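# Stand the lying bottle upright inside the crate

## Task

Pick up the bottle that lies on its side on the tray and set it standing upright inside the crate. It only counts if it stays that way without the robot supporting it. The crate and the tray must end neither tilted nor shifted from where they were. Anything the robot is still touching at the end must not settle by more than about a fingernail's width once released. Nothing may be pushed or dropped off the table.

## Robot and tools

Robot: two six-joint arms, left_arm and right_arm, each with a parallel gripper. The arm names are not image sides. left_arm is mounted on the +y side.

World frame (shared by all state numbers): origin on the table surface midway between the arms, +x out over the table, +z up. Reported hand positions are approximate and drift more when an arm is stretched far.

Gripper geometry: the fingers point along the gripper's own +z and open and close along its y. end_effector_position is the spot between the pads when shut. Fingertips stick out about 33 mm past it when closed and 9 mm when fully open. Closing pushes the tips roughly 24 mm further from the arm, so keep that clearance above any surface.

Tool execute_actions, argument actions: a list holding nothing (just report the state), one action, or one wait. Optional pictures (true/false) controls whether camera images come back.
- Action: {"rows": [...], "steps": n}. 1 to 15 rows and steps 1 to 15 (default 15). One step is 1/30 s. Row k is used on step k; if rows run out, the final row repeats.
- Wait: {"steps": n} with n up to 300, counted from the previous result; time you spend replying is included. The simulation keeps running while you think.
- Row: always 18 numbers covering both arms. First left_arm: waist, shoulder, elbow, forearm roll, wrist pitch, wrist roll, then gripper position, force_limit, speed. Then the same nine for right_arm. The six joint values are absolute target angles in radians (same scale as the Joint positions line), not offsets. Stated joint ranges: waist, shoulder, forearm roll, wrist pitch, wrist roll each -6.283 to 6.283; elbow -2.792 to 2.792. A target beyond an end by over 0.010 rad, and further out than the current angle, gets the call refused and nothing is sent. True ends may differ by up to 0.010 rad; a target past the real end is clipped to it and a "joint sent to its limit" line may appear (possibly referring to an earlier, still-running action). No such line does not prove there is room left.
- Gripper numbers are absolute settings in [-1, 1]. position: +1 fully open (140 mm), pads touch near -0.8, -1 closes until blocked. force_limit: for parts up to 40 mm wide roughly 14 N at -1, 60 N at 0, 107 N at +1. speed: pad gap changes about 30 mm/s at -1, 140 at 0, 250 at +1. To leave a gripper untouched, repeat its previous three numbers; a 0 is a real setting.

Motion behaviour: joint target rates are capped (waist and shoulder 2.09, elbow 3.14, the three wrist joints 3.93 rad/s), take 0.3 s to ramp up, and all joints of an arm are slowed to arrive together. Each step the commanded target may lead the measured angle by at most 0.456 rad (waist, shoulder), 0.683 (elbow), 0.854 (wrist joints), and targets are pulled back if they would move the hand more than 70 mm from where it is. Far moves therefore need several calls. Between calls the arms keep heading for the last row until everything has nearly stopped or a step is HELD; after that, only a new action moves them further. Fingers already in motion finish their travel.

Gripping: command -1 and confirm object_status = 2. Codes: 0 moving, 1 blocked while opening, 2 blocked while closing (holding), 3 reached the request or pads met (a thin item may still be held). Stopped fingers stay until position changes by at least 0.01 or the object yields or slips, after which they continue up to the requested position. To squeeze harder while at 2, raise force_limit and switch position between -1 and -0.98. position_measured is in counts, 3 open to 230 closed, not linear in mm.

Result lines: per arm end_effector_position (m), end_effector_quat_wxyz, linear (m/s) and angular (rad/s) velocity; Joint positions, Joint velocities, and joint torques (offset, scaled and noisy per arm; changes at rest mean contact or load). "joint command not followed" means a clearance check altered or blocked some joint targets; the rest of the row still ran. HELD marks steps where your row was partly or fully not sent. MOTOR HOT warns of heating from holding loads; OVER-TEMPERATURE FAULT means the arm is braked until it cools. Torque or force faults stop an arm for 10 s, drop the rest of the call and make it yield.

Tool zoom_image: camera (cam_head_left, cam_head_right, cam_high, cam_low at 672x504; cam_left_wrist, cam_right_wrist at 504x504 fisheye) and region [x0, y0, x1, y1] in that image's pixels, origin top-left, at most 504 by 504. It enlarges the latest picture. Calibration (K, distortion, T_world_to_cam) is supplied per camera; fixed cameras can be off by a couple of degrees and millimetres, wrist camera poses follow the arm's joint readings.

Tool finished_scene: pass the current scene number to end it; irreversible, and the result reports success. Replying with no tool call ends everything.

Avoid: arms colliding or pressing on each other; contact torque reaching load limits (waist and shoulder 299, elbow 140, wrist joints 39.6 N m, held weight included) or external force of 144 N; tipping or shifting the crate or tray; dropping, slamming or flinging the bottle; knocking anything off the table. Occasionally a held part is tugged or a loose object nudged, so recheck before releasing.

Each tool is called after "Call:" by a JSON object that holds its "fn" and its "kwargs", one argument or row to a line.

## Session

Call:
{"fn": "execute_actions", "kwargs": {
  "actions": []
}}

Scene clock: 0.00 s of 6600.00 s.
left_arm: end_effector_position=(+0.7406, +0.5884, +0.3709) position_measured=3 object_status=3 end_effector_quat_wxyz=(-0.377, +0.531, +0.756, -0.066) end_effector_velocity=(+0.000, +0.000, -0.000) end_effector_angular_velocity=(+0.000, -0.000, +0.001) | right_arm: end_effector_position=(+0.6916, +0.4537, +0.1453) position_measured=3 object_status=3 end_effector_quat_wxyz=(+0.338, +0.796, +0.295, +0.406) end_effector_velocity=(-0.000, +0.000, +0.000) end_effector_angular_velocity=(+0.001, -0.000, -0.000)
Joint positions: left_arm=[-0.005  0.516  1.209  0.3    2.148 -0.359] | right_arm=[ 1.358  1.008  0.912 -1.143  1.403  2.401]
Joint velocities: left_arm=[ 0.     0.001 -0.    -0.    -0.    -0.001] | right_arm=[ 0. -0. -0.  0.  0.  0.]
Joint torques (N m, as the joint torque sensors report them, + toward a larger angle): no reading
camera_calibration (this result's frames):
cam_left_wrist: T_world_to_cam=[[0.696552, 0.643025, -0.318331, -0.779216], [0.536391, -0.761341, -0.364203, 0.198167], [-0.47655, 0.0829365, -0.875226, 0.816147], [0, 0, 0, 1]] pos_world=[0.825404, 0.584239, 0.538438]
cam_right_wrist: T_world_to_cam=[[0.115865, -0.640251, 0.759378, 0.0878853], [-0.829983, -0.48238, -0.280069, 0.843291], [0.545623, -0.59782, -0.587288, 0.163342], [0, 0, 0, 1]] pos_world=[0.600611, 0.560704, 0.26537]

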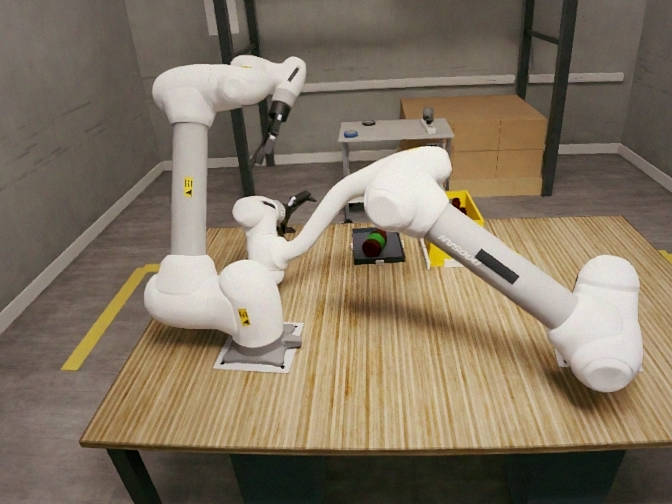

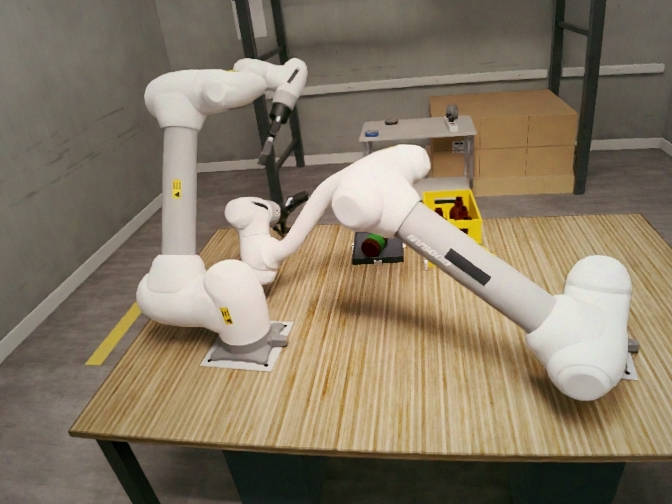

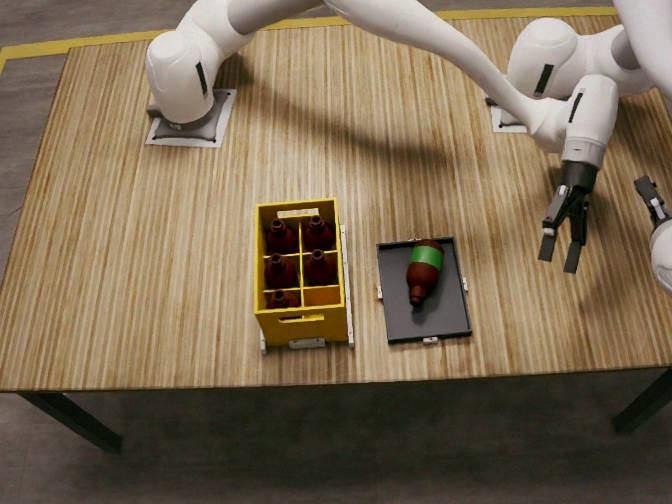

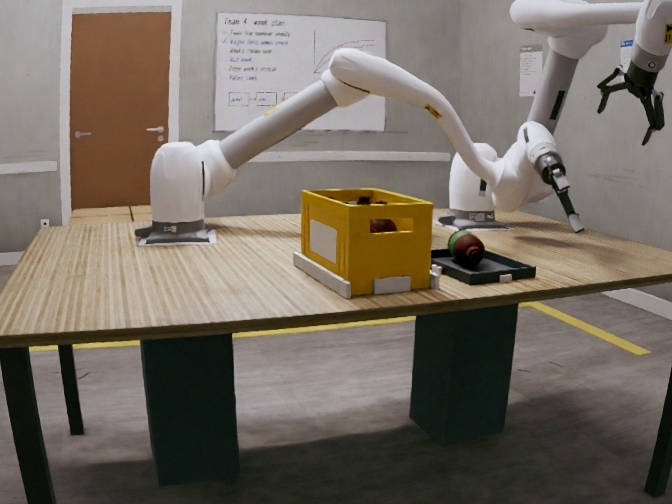

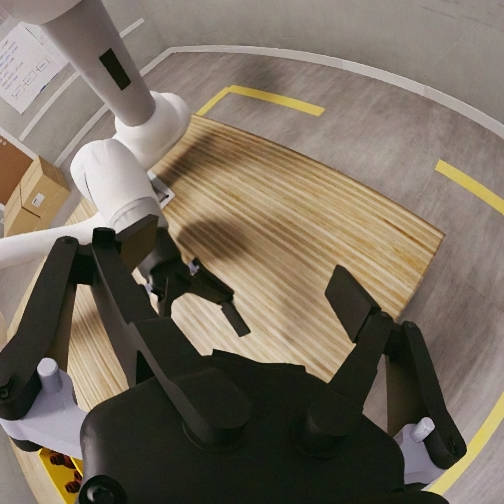

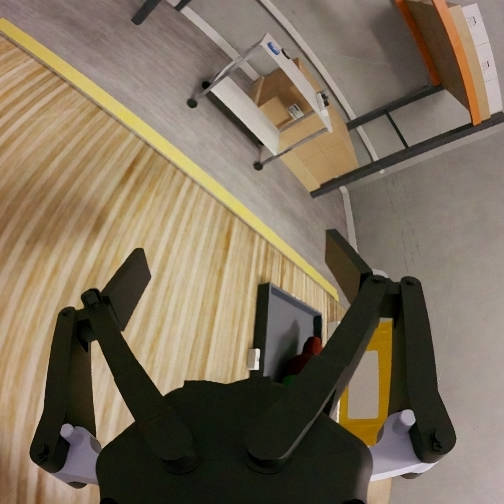

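Call:
{"fn": "execute_actions", "kwargs": {
  "actions": [
    {"rows":[[0.5,0.4,1.209,0.3,2.0,-0.359,0.5,0,0,1.25,0.95,0.912,-1.143,1.403,2.401,0,0,0]]}
  ],
  "pictures": false
}}

Call:
{"fn": "execute_actions", "kwargs": {
  "actions": [
    {"rows":[[0.5,0.4,1.209,0.3,2.0,-0.359,0.5,0,0,0.4,0.3074,0.957,0,1.877,-0.05,0,0,0]]}
  ],
  "pictures": false
}}

Call:
{"fn": "execute_actions", "kwargs": {
  "actions": [
    {"steps":45}
  ]
}}

Call:
{"fn": "zoom_image", "kwargs": {
  "camera": "cam_high",
  "region": [240, 180, 500, 370]
}}

Scene clock: 10.70 s of 6600.00 s.
left_arm: end_effector_position=(+0.7061, +0.7630, +0.3954) position_measured=66 object_status=0 end_effector_quat_wxyz=(-0.314, +0.438, +0.840, -0.072) end_effector_velocity=(-0.136, +0.393, +0.059) end_effector_angular_velocity=(+0.051, -0.309, +0.573) | right_arm: end_effector_position=(+0.7840, +0.3812, +0.2062) position_measured=104 object_status=0 end_effector_quat_wxyz=(+0.341, +0.815, +0.237, +0.404) end_effector_velocity=(+0.004, -0.004, +0.002) end_effector_angular_velocity=(+0.002, -0.001, -0.005)
Joint positions: left_arm=[ 0.265  0.453  1.209  0.3    2.068 -0.359] | right_arm=[ 1.25   0.95   0.912 -1.143  1.403  2.401]
Joint velocities: left_arm=[ 0.627 -0.142  0.001 -0.002 -0.18   0.001] | right_arm=[-0.005 -0.002  0.001  0.    -0.     0.001]
Joint torques (N m, as the joint torque sensors report them, + toward a larger angle): left_arm=[ -7.24 -86.61 -41.24   4.35   2.01   0.63] | right_arm=[  -2.97 -122.92  -38.87   -0.84    0.29    0.73]
Steps of this call (steps 1 to 90: nothing new was sent; then 7.20 s passed at rest; steps 91 to 105: all 15 steps of this action). Readings (joint positions | what the end effector reports):
91: left_arm=[-0.005 0.516 1.209 0.300 2.148 -0.359] | right_arm=[1.358 1.008 0.912 -1.143 1.403 2.401] | left_arm position_measured=3 object_status=0 | right_arm position_measured=3 object_status=0
92: left_arm=[-0.002 0.515 1.209 0.300 2.147 -0.359] | right_arm=[1.356 1.006 0.912 -1.142 1.403 2.401] | left_arm position_measured=5 object_status=0 | right_arm position_measured=5 object_status=0
94: left_arm=[0.025 0.508 1.209 0.300 2.138 -0.359] | right_arm=[1.330 0.993 0.912 -1.142 1.403 2.401] | left_arm position_measured=20 object_status=0 | right_arm position_measured=20 object_status=0
98: left_arm=[0.116 0.486 1.209 0.300 2.111 -0.359] | right_arm=[1.276 0.964 0.912 -1.143 1.403 2.401] | left_arm position_measured=51 object_status=0 | right_arm position_measured=51 object_status=0
105: the state above

Scene clock: 11.20 s of 6600.00 s.
left_arm: end_effector_position=(+0.6383, +0.9036, +0.4187) position_measured=66 object_status=3 end_effector_quat_wxyz=(-0.264, +0.343, +0.899, -0.067) end_effector_velocity=(-0.003, +0.004, +0.001) end_effector_angular_velocity=(+0.003, -0.005, +0.009) | right_arm: end_effector_position=(+0.8164, +0.1949, +0.3011) position_measured=129 object_status=3 end_effector_quat_wxyz=(+0.331, +0.893, +0.223, +0.206) end_effector_velocity=(+0.006, -0.392, +0.236) end_effector_angular_velocity=(+0.212, +0.974, -0.201)
Joint positions: left_arm=[ 0.499  0.4    1.209  0.3    2.    -0.359] | right_arm=[ 1.064  0.764  0.928 -0.794  1.569  2.052]
Joint velocities: left_arm=[ 0.008 -0.003  0.001 -0.    -0.002 -0.002] | right_arm=[-0.465 -0.464  0.033  0.866  0.334 -0.869]
Joint torques (N m, as the joint torque sensors report them, + toward a larger angle): left_arm=[ -2.57 -80.28 -42.25   4.35   1.25   0.63] | right_arm=[  -3.82 -113.49  -41.43    0.85   -0.06    1.02]
Steps of this call (steps 1 to 15: all 15 steps of this action). Readings (joint positions | what the end effector reports):
1: left_arm=[0.286 0.448 1.209 0.300 2.062 -0.359] | right_arm=[1.250 0.950 0.912 -1.143 1.403 2.401] | left_arm position_measured=66 object_status=3 | right_arm position_measured=111 object_status=0
2: left_arm=[0.307 0.443 1.209 0.300 2.056 -0.359] | right_arm=[1.248 0.947 0.913 -1.137 1.406 2.396] | left_arm position_measured=66 object_status=3 | right_arm position_measured=119 object_status=0
4: left_arm=[0.349 0.434 1.209 0.300 2.043 -0.359] | right_arm=[1.222 0.922 0.915 -1.089 1.433 2.347] | left_arm position_measured=66 object_status=3 | right_arm position_measured=129 object_status=0
8: left_arm=[0.434 0.415 1.209 0.300 2.019 -0.359] | right_arm=[1.167 0.868 0.920 -0.988 1.486 2.246] | left_arm position_measured=66 object_status=3 | right_arm position_measured=129 object_status=0
15: the state above

Scene clock: 12.70 s of 6600.00 s.
left_arm: end_effector_position=(+0.6380, +0.9040, +0.4188) position_measured=66 object_status=3 end_effector_quat_wxyz=(-0.264, +0.343, +0.899, -0.067) end_effector_velocity=(+0.000, +0.000, -0.000) end_effector_angular_velocity=(-0.001, +0.001, -0.001) | right_arm: end_effector_position=(+0.7641, -0.2271, +0.5794) position_measured=129 object_status=3 end_effector_quat_wxyz=(+0.000, +0.591, +0.806, -0.000) end_effector_velocity=(-0.000, +0.001, -0.000) end_effector_angular_velocity=(+0.005, +0.003, +0.010)
Joint positions: left_arm=[ 0.5    0.4    1.209  0.3    2.    -0.359] | right_arm=[ 0.4    0.307  0.957 -0.     1.877 -0.05 ]
Joint velocities: left_arm=[ 0.     0.001 -0.     0.     0.     0.002] | right_arm=[-0.001  0.     0.     0.005  0.001 -0.009]
Joint torques (N m, as the joint torque sensors report them, + toward a larger angle): left_arm=[ -5.16 -81.27 -41.47   4.58   1.21   0.57] | right_arm=[ -3.32 -73.63 -39.94   3.33  -0.25   0.87]
Steps of this call (steps 1 to 45: the robot went on to your last target). Readings (joint positions | what the end effector reports):
1: left_arm=[0.499 0.400 1.209 0.300 2.000 -0.359] | right_arm=[1.048 0.748 0.929 -0.765 1.581 2.022] | left_arm position_measured=66 object_status=3 | right_arm position_measured=129 object_status=3
2: left_arm=[0.500 0.400 1.209 0.300 2.000 -0.359] | right_arm=[1.032 0.732 0.930 -0.737 1.591 1.993] | left_arm position_measured=66 object_status=3 | right_arm position_measured=129 object_status=3
4: left_arm=[0.500 0.400 1.209 0.300 2.000 -0.359] | right_arm=[1.000 0.701 0.932 -0.683 1.612 1.932] | left_arm position_measured=66 object_status=3 | right_arm position_measured=129 object_status=3
8: left_arm=[0.500 0.400 1.209 0.300 2.000 -0.359] | right_arm=[0.932 0.643 0.936 -0.582 1.651 1.805] | left_arm position_measured=66 object_status=3 | right_arm position_measured=129 object_status=3
45: the state above
camera_calibration (this result's frames):
cam_left_wrist: T_world_to_cam=[[0.39364, 0.907922, -0.143961, -1.01468], [0.88668, -0.416328, -0.20117, -0.0926869], [-0.242582, -0.0484592, -0.96892, 0.791729], [0, 0, 0, 1]] pos_world=[0.67366, 0.921025, 0.602402]
cam_right_wrist: T_world_to_cam=[[0.973704, 0.222969, 0.0467545, -0.732548], [0.181105, -0.882079, 0.434901, -0.580936], [0.13821, -0.414997, -0.899264, 0.505307], [0, 0, 0, 1]] pos_world=[0.748656, -0.139395, 0.741304]

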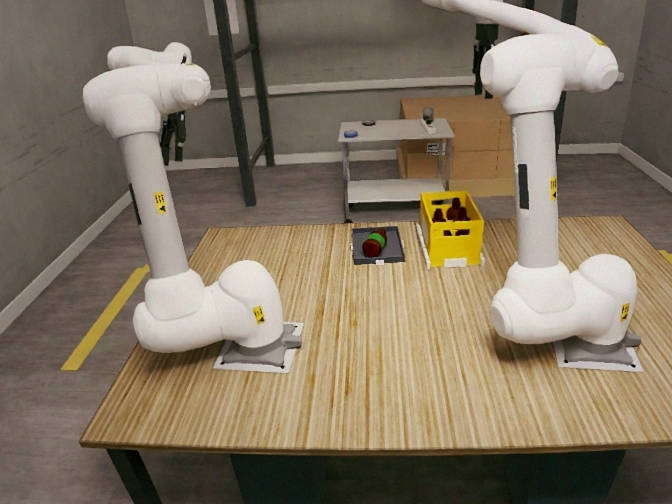

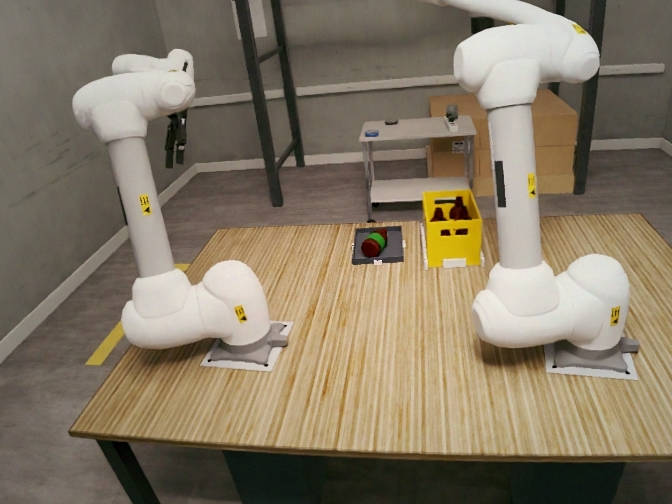

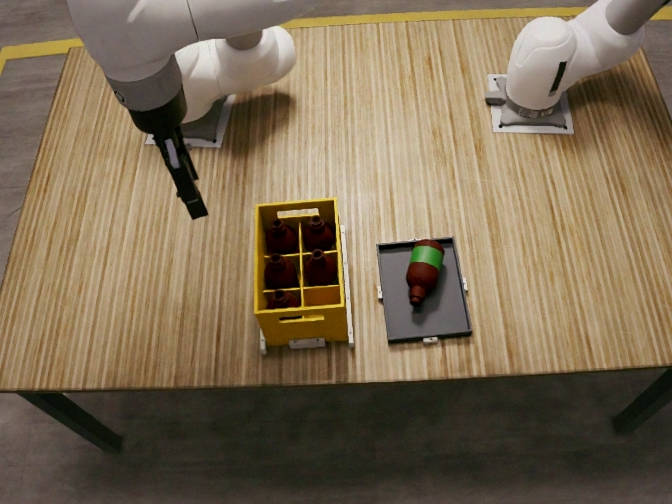

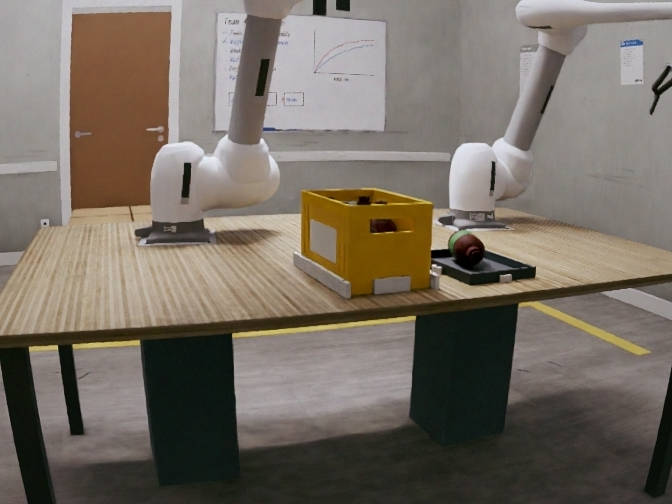

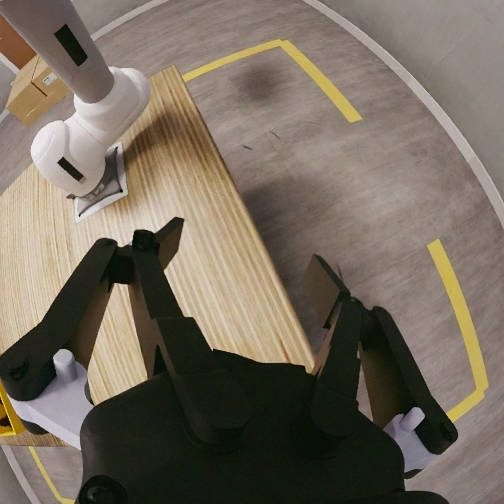

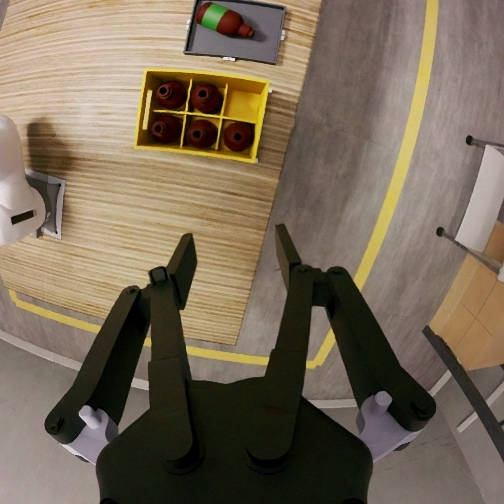

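Region (240, 180, 500, 370) of cam_high's 672x504 image, scaled by 1.938, with more detail than that image has; it fills the top 368 rows of this view, and the rest is white.

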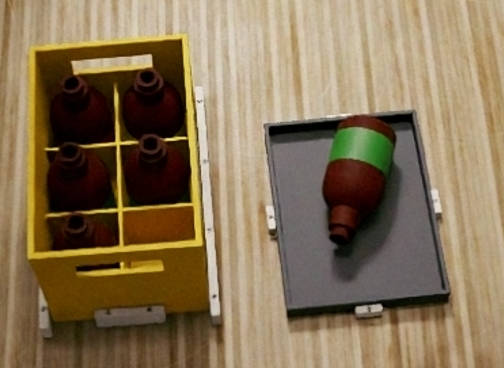

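Call:
{"fn": "execute_actions", "kwargs": {
  "actions": [
    {"rows":[[-0.5547,0.207,1.8828,0,1.0518,1.129,0.5,0,0,0.4,0.3074,0.957,0,1.877,-0.05,0,0,0]]}
  ],
  "pictures": false
}}

Call:
{"fn": "execute_actions", "kwargs": {
  "actions": [
    {"steps":50}
  ]
}}

Scene clock: 22.03 s of 6600.00 s.
left_arm: end_effector_position=(+0.7082, +0.7547, +0.3026) position_measured=66 object_status=3 end_effector_quat_wxyz=(-0.162, +0.637, +0.752, -0.059) end_effector_velocity=(+0.116, -0.380, -0.211) end_effector_angular_velocity=(-0.464, -0.271, -1.469) | right_arm: end_effector_position=(+0.7641, -0.2272, +0.5795) position_measured=129 object_status=3 end_effector_quat_wxyz=(+0.000, +0.591, +0.806, +0.000) end_effector_velocity=(+0.000, -0.000, -0.001) end_effector_angular_velocity=(-0.001, +0.002, +0.000)
Joint positions: left_arm=[0.291 0.325 1.47  0.184 1.64  0.034] | right_arm=[ 0.4    0.307  0.957  0.     1.877 -0.05 ]
Joint velocities: left_arm=[-0.506 -0.14   0.492 -0.218 -0.702  0.943] | right_arm=[ 0.     0.001  0.002 -0.001 -0.    -0.   ]
Joint torques (N m, as the joint torque sensors report them, + toward a larger angle): left_arm=[ -4.95 -75.03 -41.39   4.28   0.83   0.82] | right_arm=[ -4.02 -71.48 -39.36   3.69  -0.42   0.82]
Steps of this call (steps 1 to 15: the robot went on to your last target; steps 16 to 90: nothing new was sent; then 5.83 s passed at rest; steps 91 to 105: all 15 steps of this action). Readings (joint positions | what the end effector reports):
91: left_arm=[0.500 0.400 1.209 0.300 2.000 -0.359] | right_arm=[0.400 0.307 0.957 0.000 1.877 -0.050] | left_arm position_measured=66 object_status=3 | right_arm position_measured=129 object_status=3
92: left_arm=[0.498 0.399 1.213 0.299 1.994 -0.353] | right_arm=[0.400 0.307 0.957 0.000 1.877 -0.050] | left_arm position_measured=66 object_status=3 | right_arm position_measured=129 object_status=3
94: left_arm=[0.471 0.387 1.253 0.281 1.943 -0.302] | right_arm=[0.400 0.307 0.957 0.000 1.877 -0.050] | left_arm position_measured=66 object_status=3 | right_arm position_measured=129 object_status=3
98: left_arm=[0.406 0.362 1.342 0.241 1.823 -0.181] | right_arm=[0.400 0.307 0.957 -0.000 1.877 -0.050] | left_arm position_measured=66 object_status=3 | right_arm position_measured=129 object_status=3
105: the state above

Scene clock: 23.70 s of 6600.00 s.
left_arm: end_effector_position=(+0.6100, +0.1900, +0.1495) position_measured=66 object_status=3 end_effector_quat_wxyz=(-0.000, +0.995, -0.095, +0.000) end_effector_velocity=(+0.000, -0.001, +0.000) end_effector_angular_velocity=(-0.002, -0.001, -0.002) | right_arm: end_effector_position=(+0.7641, -0.2272, +0.5795) position_measured=129 object_status=3 end_effector_quat_wxyz=(+0.000, +0.591, +0.806, +0.000) end_effector_velocity=(+0.000, -0.000, +0.001) end_effector_angular_velocity=(-0.000, -0.001, -0.000)
Joint positions: left_arm=[-0.555  0.207  1.883  0.     1.052  1.129] | right_arm=[ 0.4    0.307  0.957  0.     1.877 -0.05 ]
Joint velocities: left_arm=[-0.001 -0.    -0.    -0.001 -0.002  0.002] | right_arm=[ 0.     0.    -0.001 -0.001  0.    -0.   ]
Joint torques (N m, as the joint torque sensors report them, + toward a larger angle): left_arm=[ -1.54 -55.12 -35.89   3.46   0.17   0.68] | right_arm=[ -3.43 -71.77 -39.71   3.68  -0.34   0.8 ]
Steps of this call (steps 1 to 50: the robot went on to your last target). Readings (joint positions | what the end effector reports):
1: left_arm=[0.274 0.320 1.487 0.177 1.617 0.066] | right_arm=[0.400 0.307 0.957 -0.000 1.877 -0.050] | left_arm position_measured=66 object_status=3 | right_arm position_measured=129 object_status=3
2: left_arm=[0.257 0.316 1.503 0.169 1.594 0.099] | right_arm=[0.400 0.307 0.957 0.000 1.877 -0.050] | left_arm position_measured=66 object_status=3 | right_arm position_measured=129 object_status=3
4: left_arm=[0.222 0.307 1.533 0.156 1.550 0.165] | right_arm=[0.400 0.307 0.957 0.000 1.877 -0.050] | left_arm position_measured=66 object_status=3 | right_arm position_measured=129 object_status=3
8: left_arm=[0.149 0.291 1.589 0.131 1.471 0.302] | right_arm=[0.400 0.307 0.957 0.000 1.877 -0.050] | left_arm position_measured=66 object_status=3 | right_arm position_measured=129 object_status=3
50: the state above
camera_calibration (this result's frames):
cam_left_wrist: T_world_to_cam=[[0.0976975, -0.994864, 0.02647, 0.122376], [-0.945397, -0.0844644, 0.314786, 0.558103], [-0.310933, -0.0557784, -0.948794, 0.529434], [0, 0, 0, 1]] pos_world=[0.680292, 0.198418, 0.323402]
cam_right_wrist: T_world_to_cam=[[0.973623, 0.223294, 0.0468893, -0.732486], [0.181362, -0.882086, 0.434779, -0.581171], [0.138444, -0.414806, -0.899316, 0.505273], [0, 0, 0, 1]] pos_world=[0.748615, -0.139492, 0.741426]

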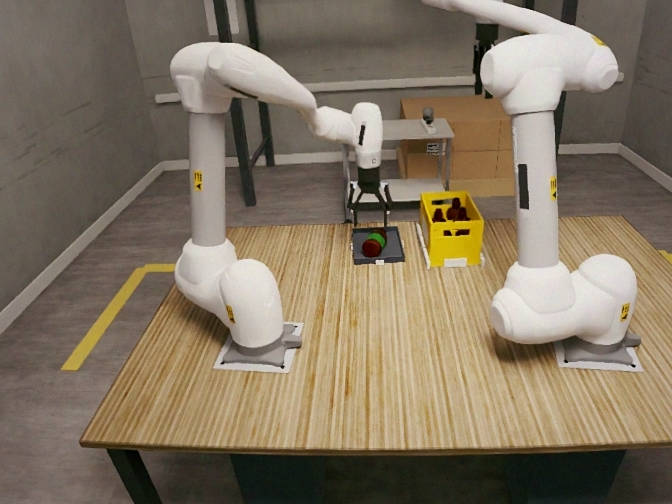

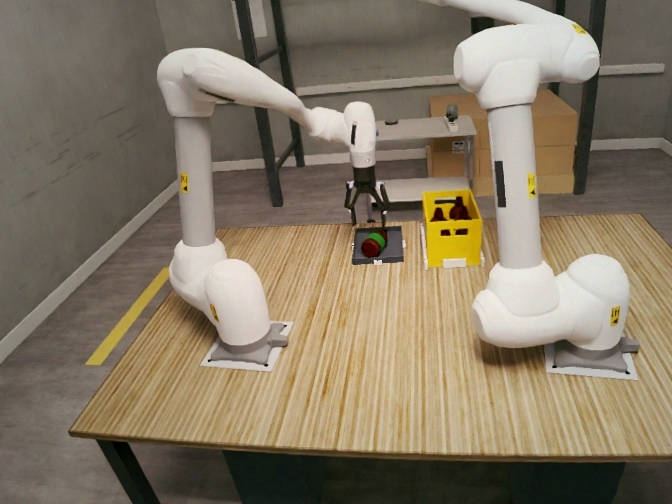

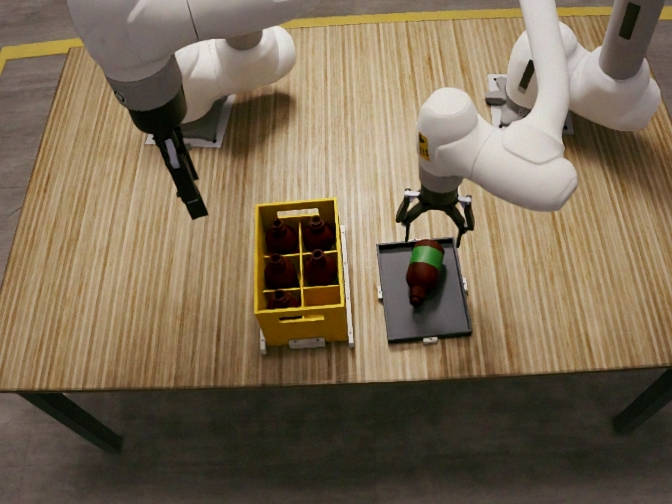

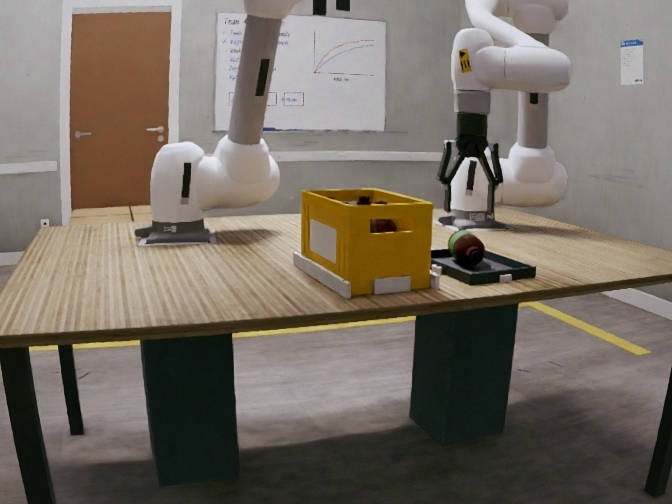

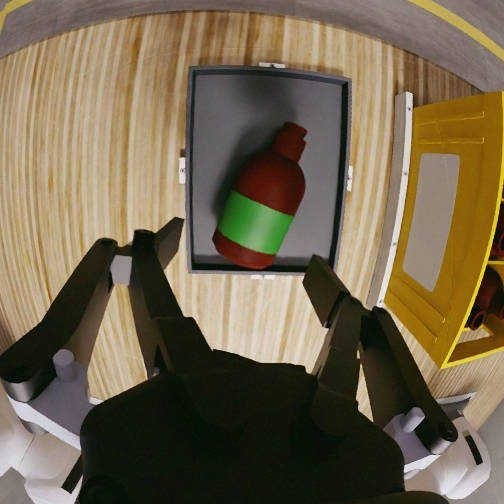

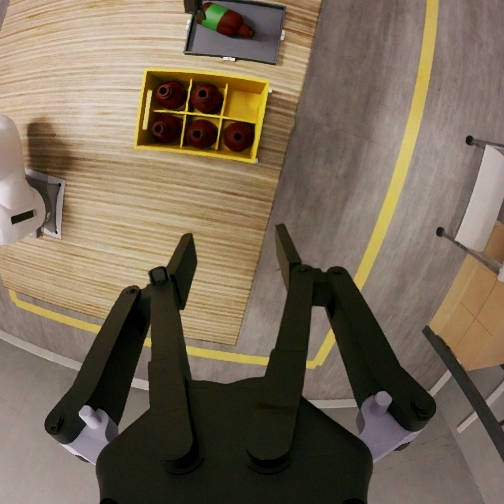

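Call:
{"fn": "execute_actions", "kwargs": {
  "actions": [
    {"rows":[[-0.5533,0.232,1.851,0,1.0586,1.2,0.38,0,0,0.4,0.3074,0.957,0,1.877,-0.05,0,0,0],[-0.5533,0.232,1.851,0,1.0586,1.2,0.38,0,0,0.4,0.3074,0.957,0,1.877,-0.05,0,0,0],[-0.5533,0.232,1.851,0,1.0586,1.2,0.38,0,0,0.4,0.3074,0.957,0,1.877,-0.05,0,0,0],[-0.5533,0.232,1.851,0,1.0586,1.2,0.38,0,0,0.4,0.3074,0.957,0,1.877,-0.05,0,0,0],[-0.5533,0.232,1.851,0,1.0586,1.2,0.38,0,0,0.4,0.3074,0.957,0,1.877,-0.05,0,0,0],[-0.5533,0.29,1.902,0,0.9496,1.2,0.38,0,0,0.4,0.3074,0.957,0,1.877,-0.05,0,0,0]]}
  ]
}}

Scene clock: 37.27 s of 6600.00 s.
left_arm: end_effector_position=(+0.6258, +0.1793, +0.0893) position_measured=81 object_status=3 end_effector_quat_wxyz=(+0.000, +0.992, -0.130, +0.000) end_effector_velocity=(-0.001, +0.001, -0.007) end_effector_angular_velocity=(-0.000, -0.000, -0.002) | right_arm: end_effector_position=(+0.7641, -0.2272, +0.5795) position_measured=129 object_status=3 end_effector_quat_wxyz=(+0.000, +0.591, +0.806, +0.000) end_effector_velocity=(-0.000, -0.000, +0.001) end_effector_angular_velocity=(-0.001, -0.002, -0.001)
Joint positions: left_arm=[-0.553  0.289  1.902 -0.     0.95   1.2  ] | right_arm=[ 0.4    0.307  0.957  0.     1.877 -0.05 ]
Joint velocities: left_arm=[ 0.     0.005  0.007  0.    -0.013  0.002] | right_arm=[ 0.    -0.001 -0.001 -0.001 -0.     0.   ]
Joint torques (N m, as the joint torque sensors report them, + toward a larger angle): left_arm=[ -4.15 -63.94 -34.86   3.3    0.33   0.52] | right_arm=[ -2.94 -71.52 -39.03   3.59  -0.33   0.81]
Steps of this call (steps 1 to 15: the robot went on to your last target; steps 16 to 90: nothing new was sent; then 10.07 s passed at rest; steps 91 to 105: all 15 steps of this action). Readings (joint positions | what the end effector reports):
91: left_arm=[-0.555 0.207 1.883 -0.000 1.052 1.129] | right_arm=[0.400 0.307 0.957 0.000 1.877 -0.050] | left_arm position_measured=66 object_status=0 | right_arm position_measured=129 object_status=3
92: left_arm=[-0.555 0.209 1.881 -0.000 1.052 1.135] | right_arm=[0.400 0.307 0.957 -0.000 1.877 -0.050] | left_arm position_measured=68 object_status=0 | right_arm position_measured=129 object_status=3
94: left_arm=[-0.554 0.223 1.863 -0.000 1.056 1.174] | right_arm=[0.400 0.307 0.957 -0.000 1.877 -0.050] | left_arm position_measured=81 object_status=0 | right_arm position_measured=129 object_status=3
98: left_arm=[-0.554 0.245 1.862 0.000 1.034 1.198] | right_arm=[0.400 0.307 0.957 0.000 1.877 -0.050] | left_arm position_measured=81 object_status=0 | right_arm position_measured=129 object_status=3
105: the state above
camera_calibration (this result's frames):
cam_left_wrist: T_world_to_cam=[[0.0280739, -0.999247, 0.0267705, 0.156069], [-0.949036, -0.0182337, 0.314641, 0.581517], [-0.313916, -0.0342393, -0.948833, 0.474652], [0, 0, 0, 1]] pos_world=[0.696499, 0.182806, 0.263218]
cam_right_wrist: T_world_to_cam=[[0.973623, 0.223295, 0.0468891, -0.732486], [0.181362, -0.882086, 0.434779, -0.581171], [0.138444, -0.414806, -0.899316, 0.505273], [0, 0, 0, 1]] pos_world=[0.748615, -0.139492, 0.741426]

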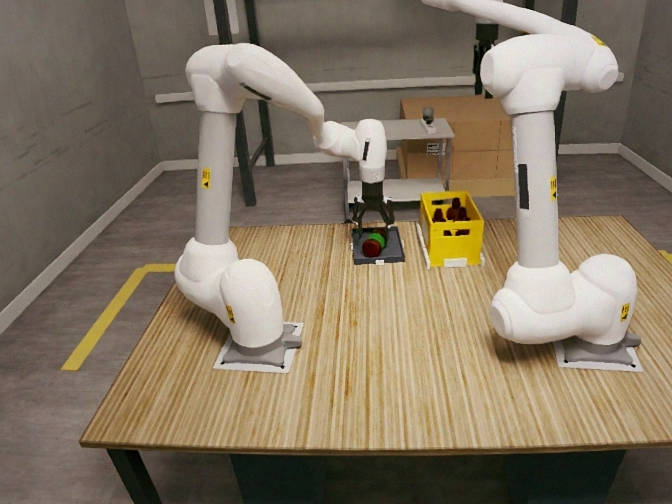

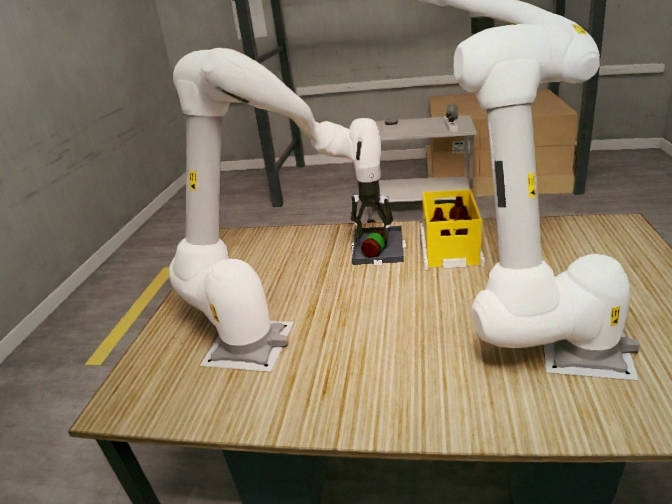

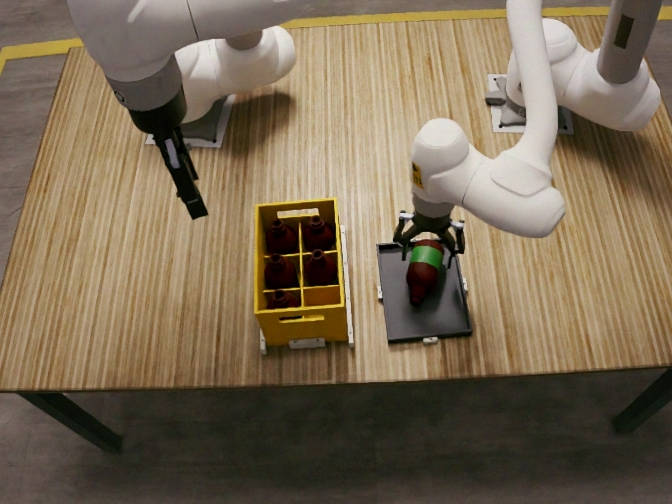

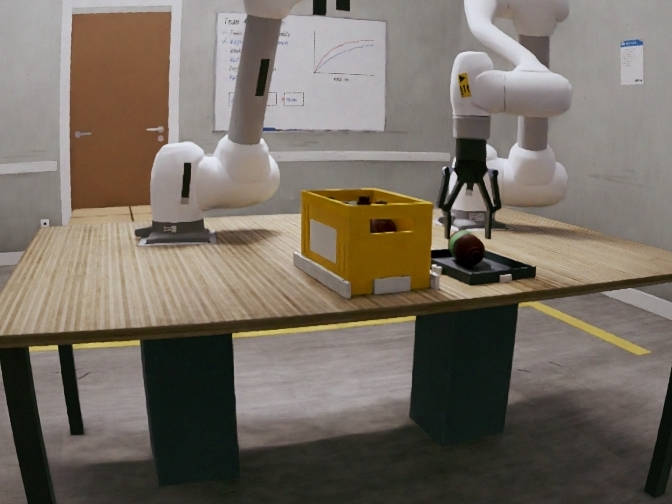

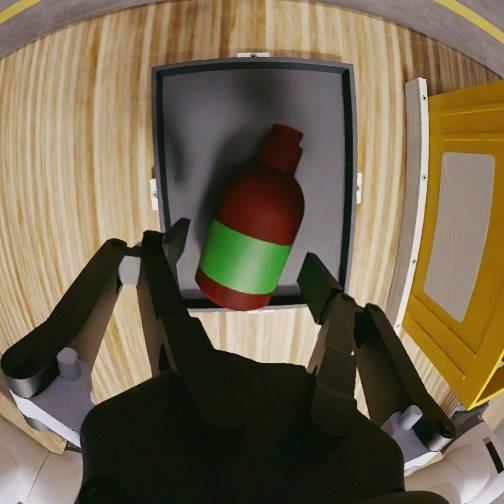

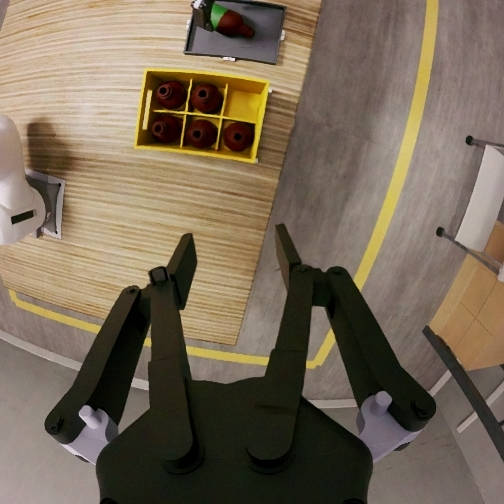

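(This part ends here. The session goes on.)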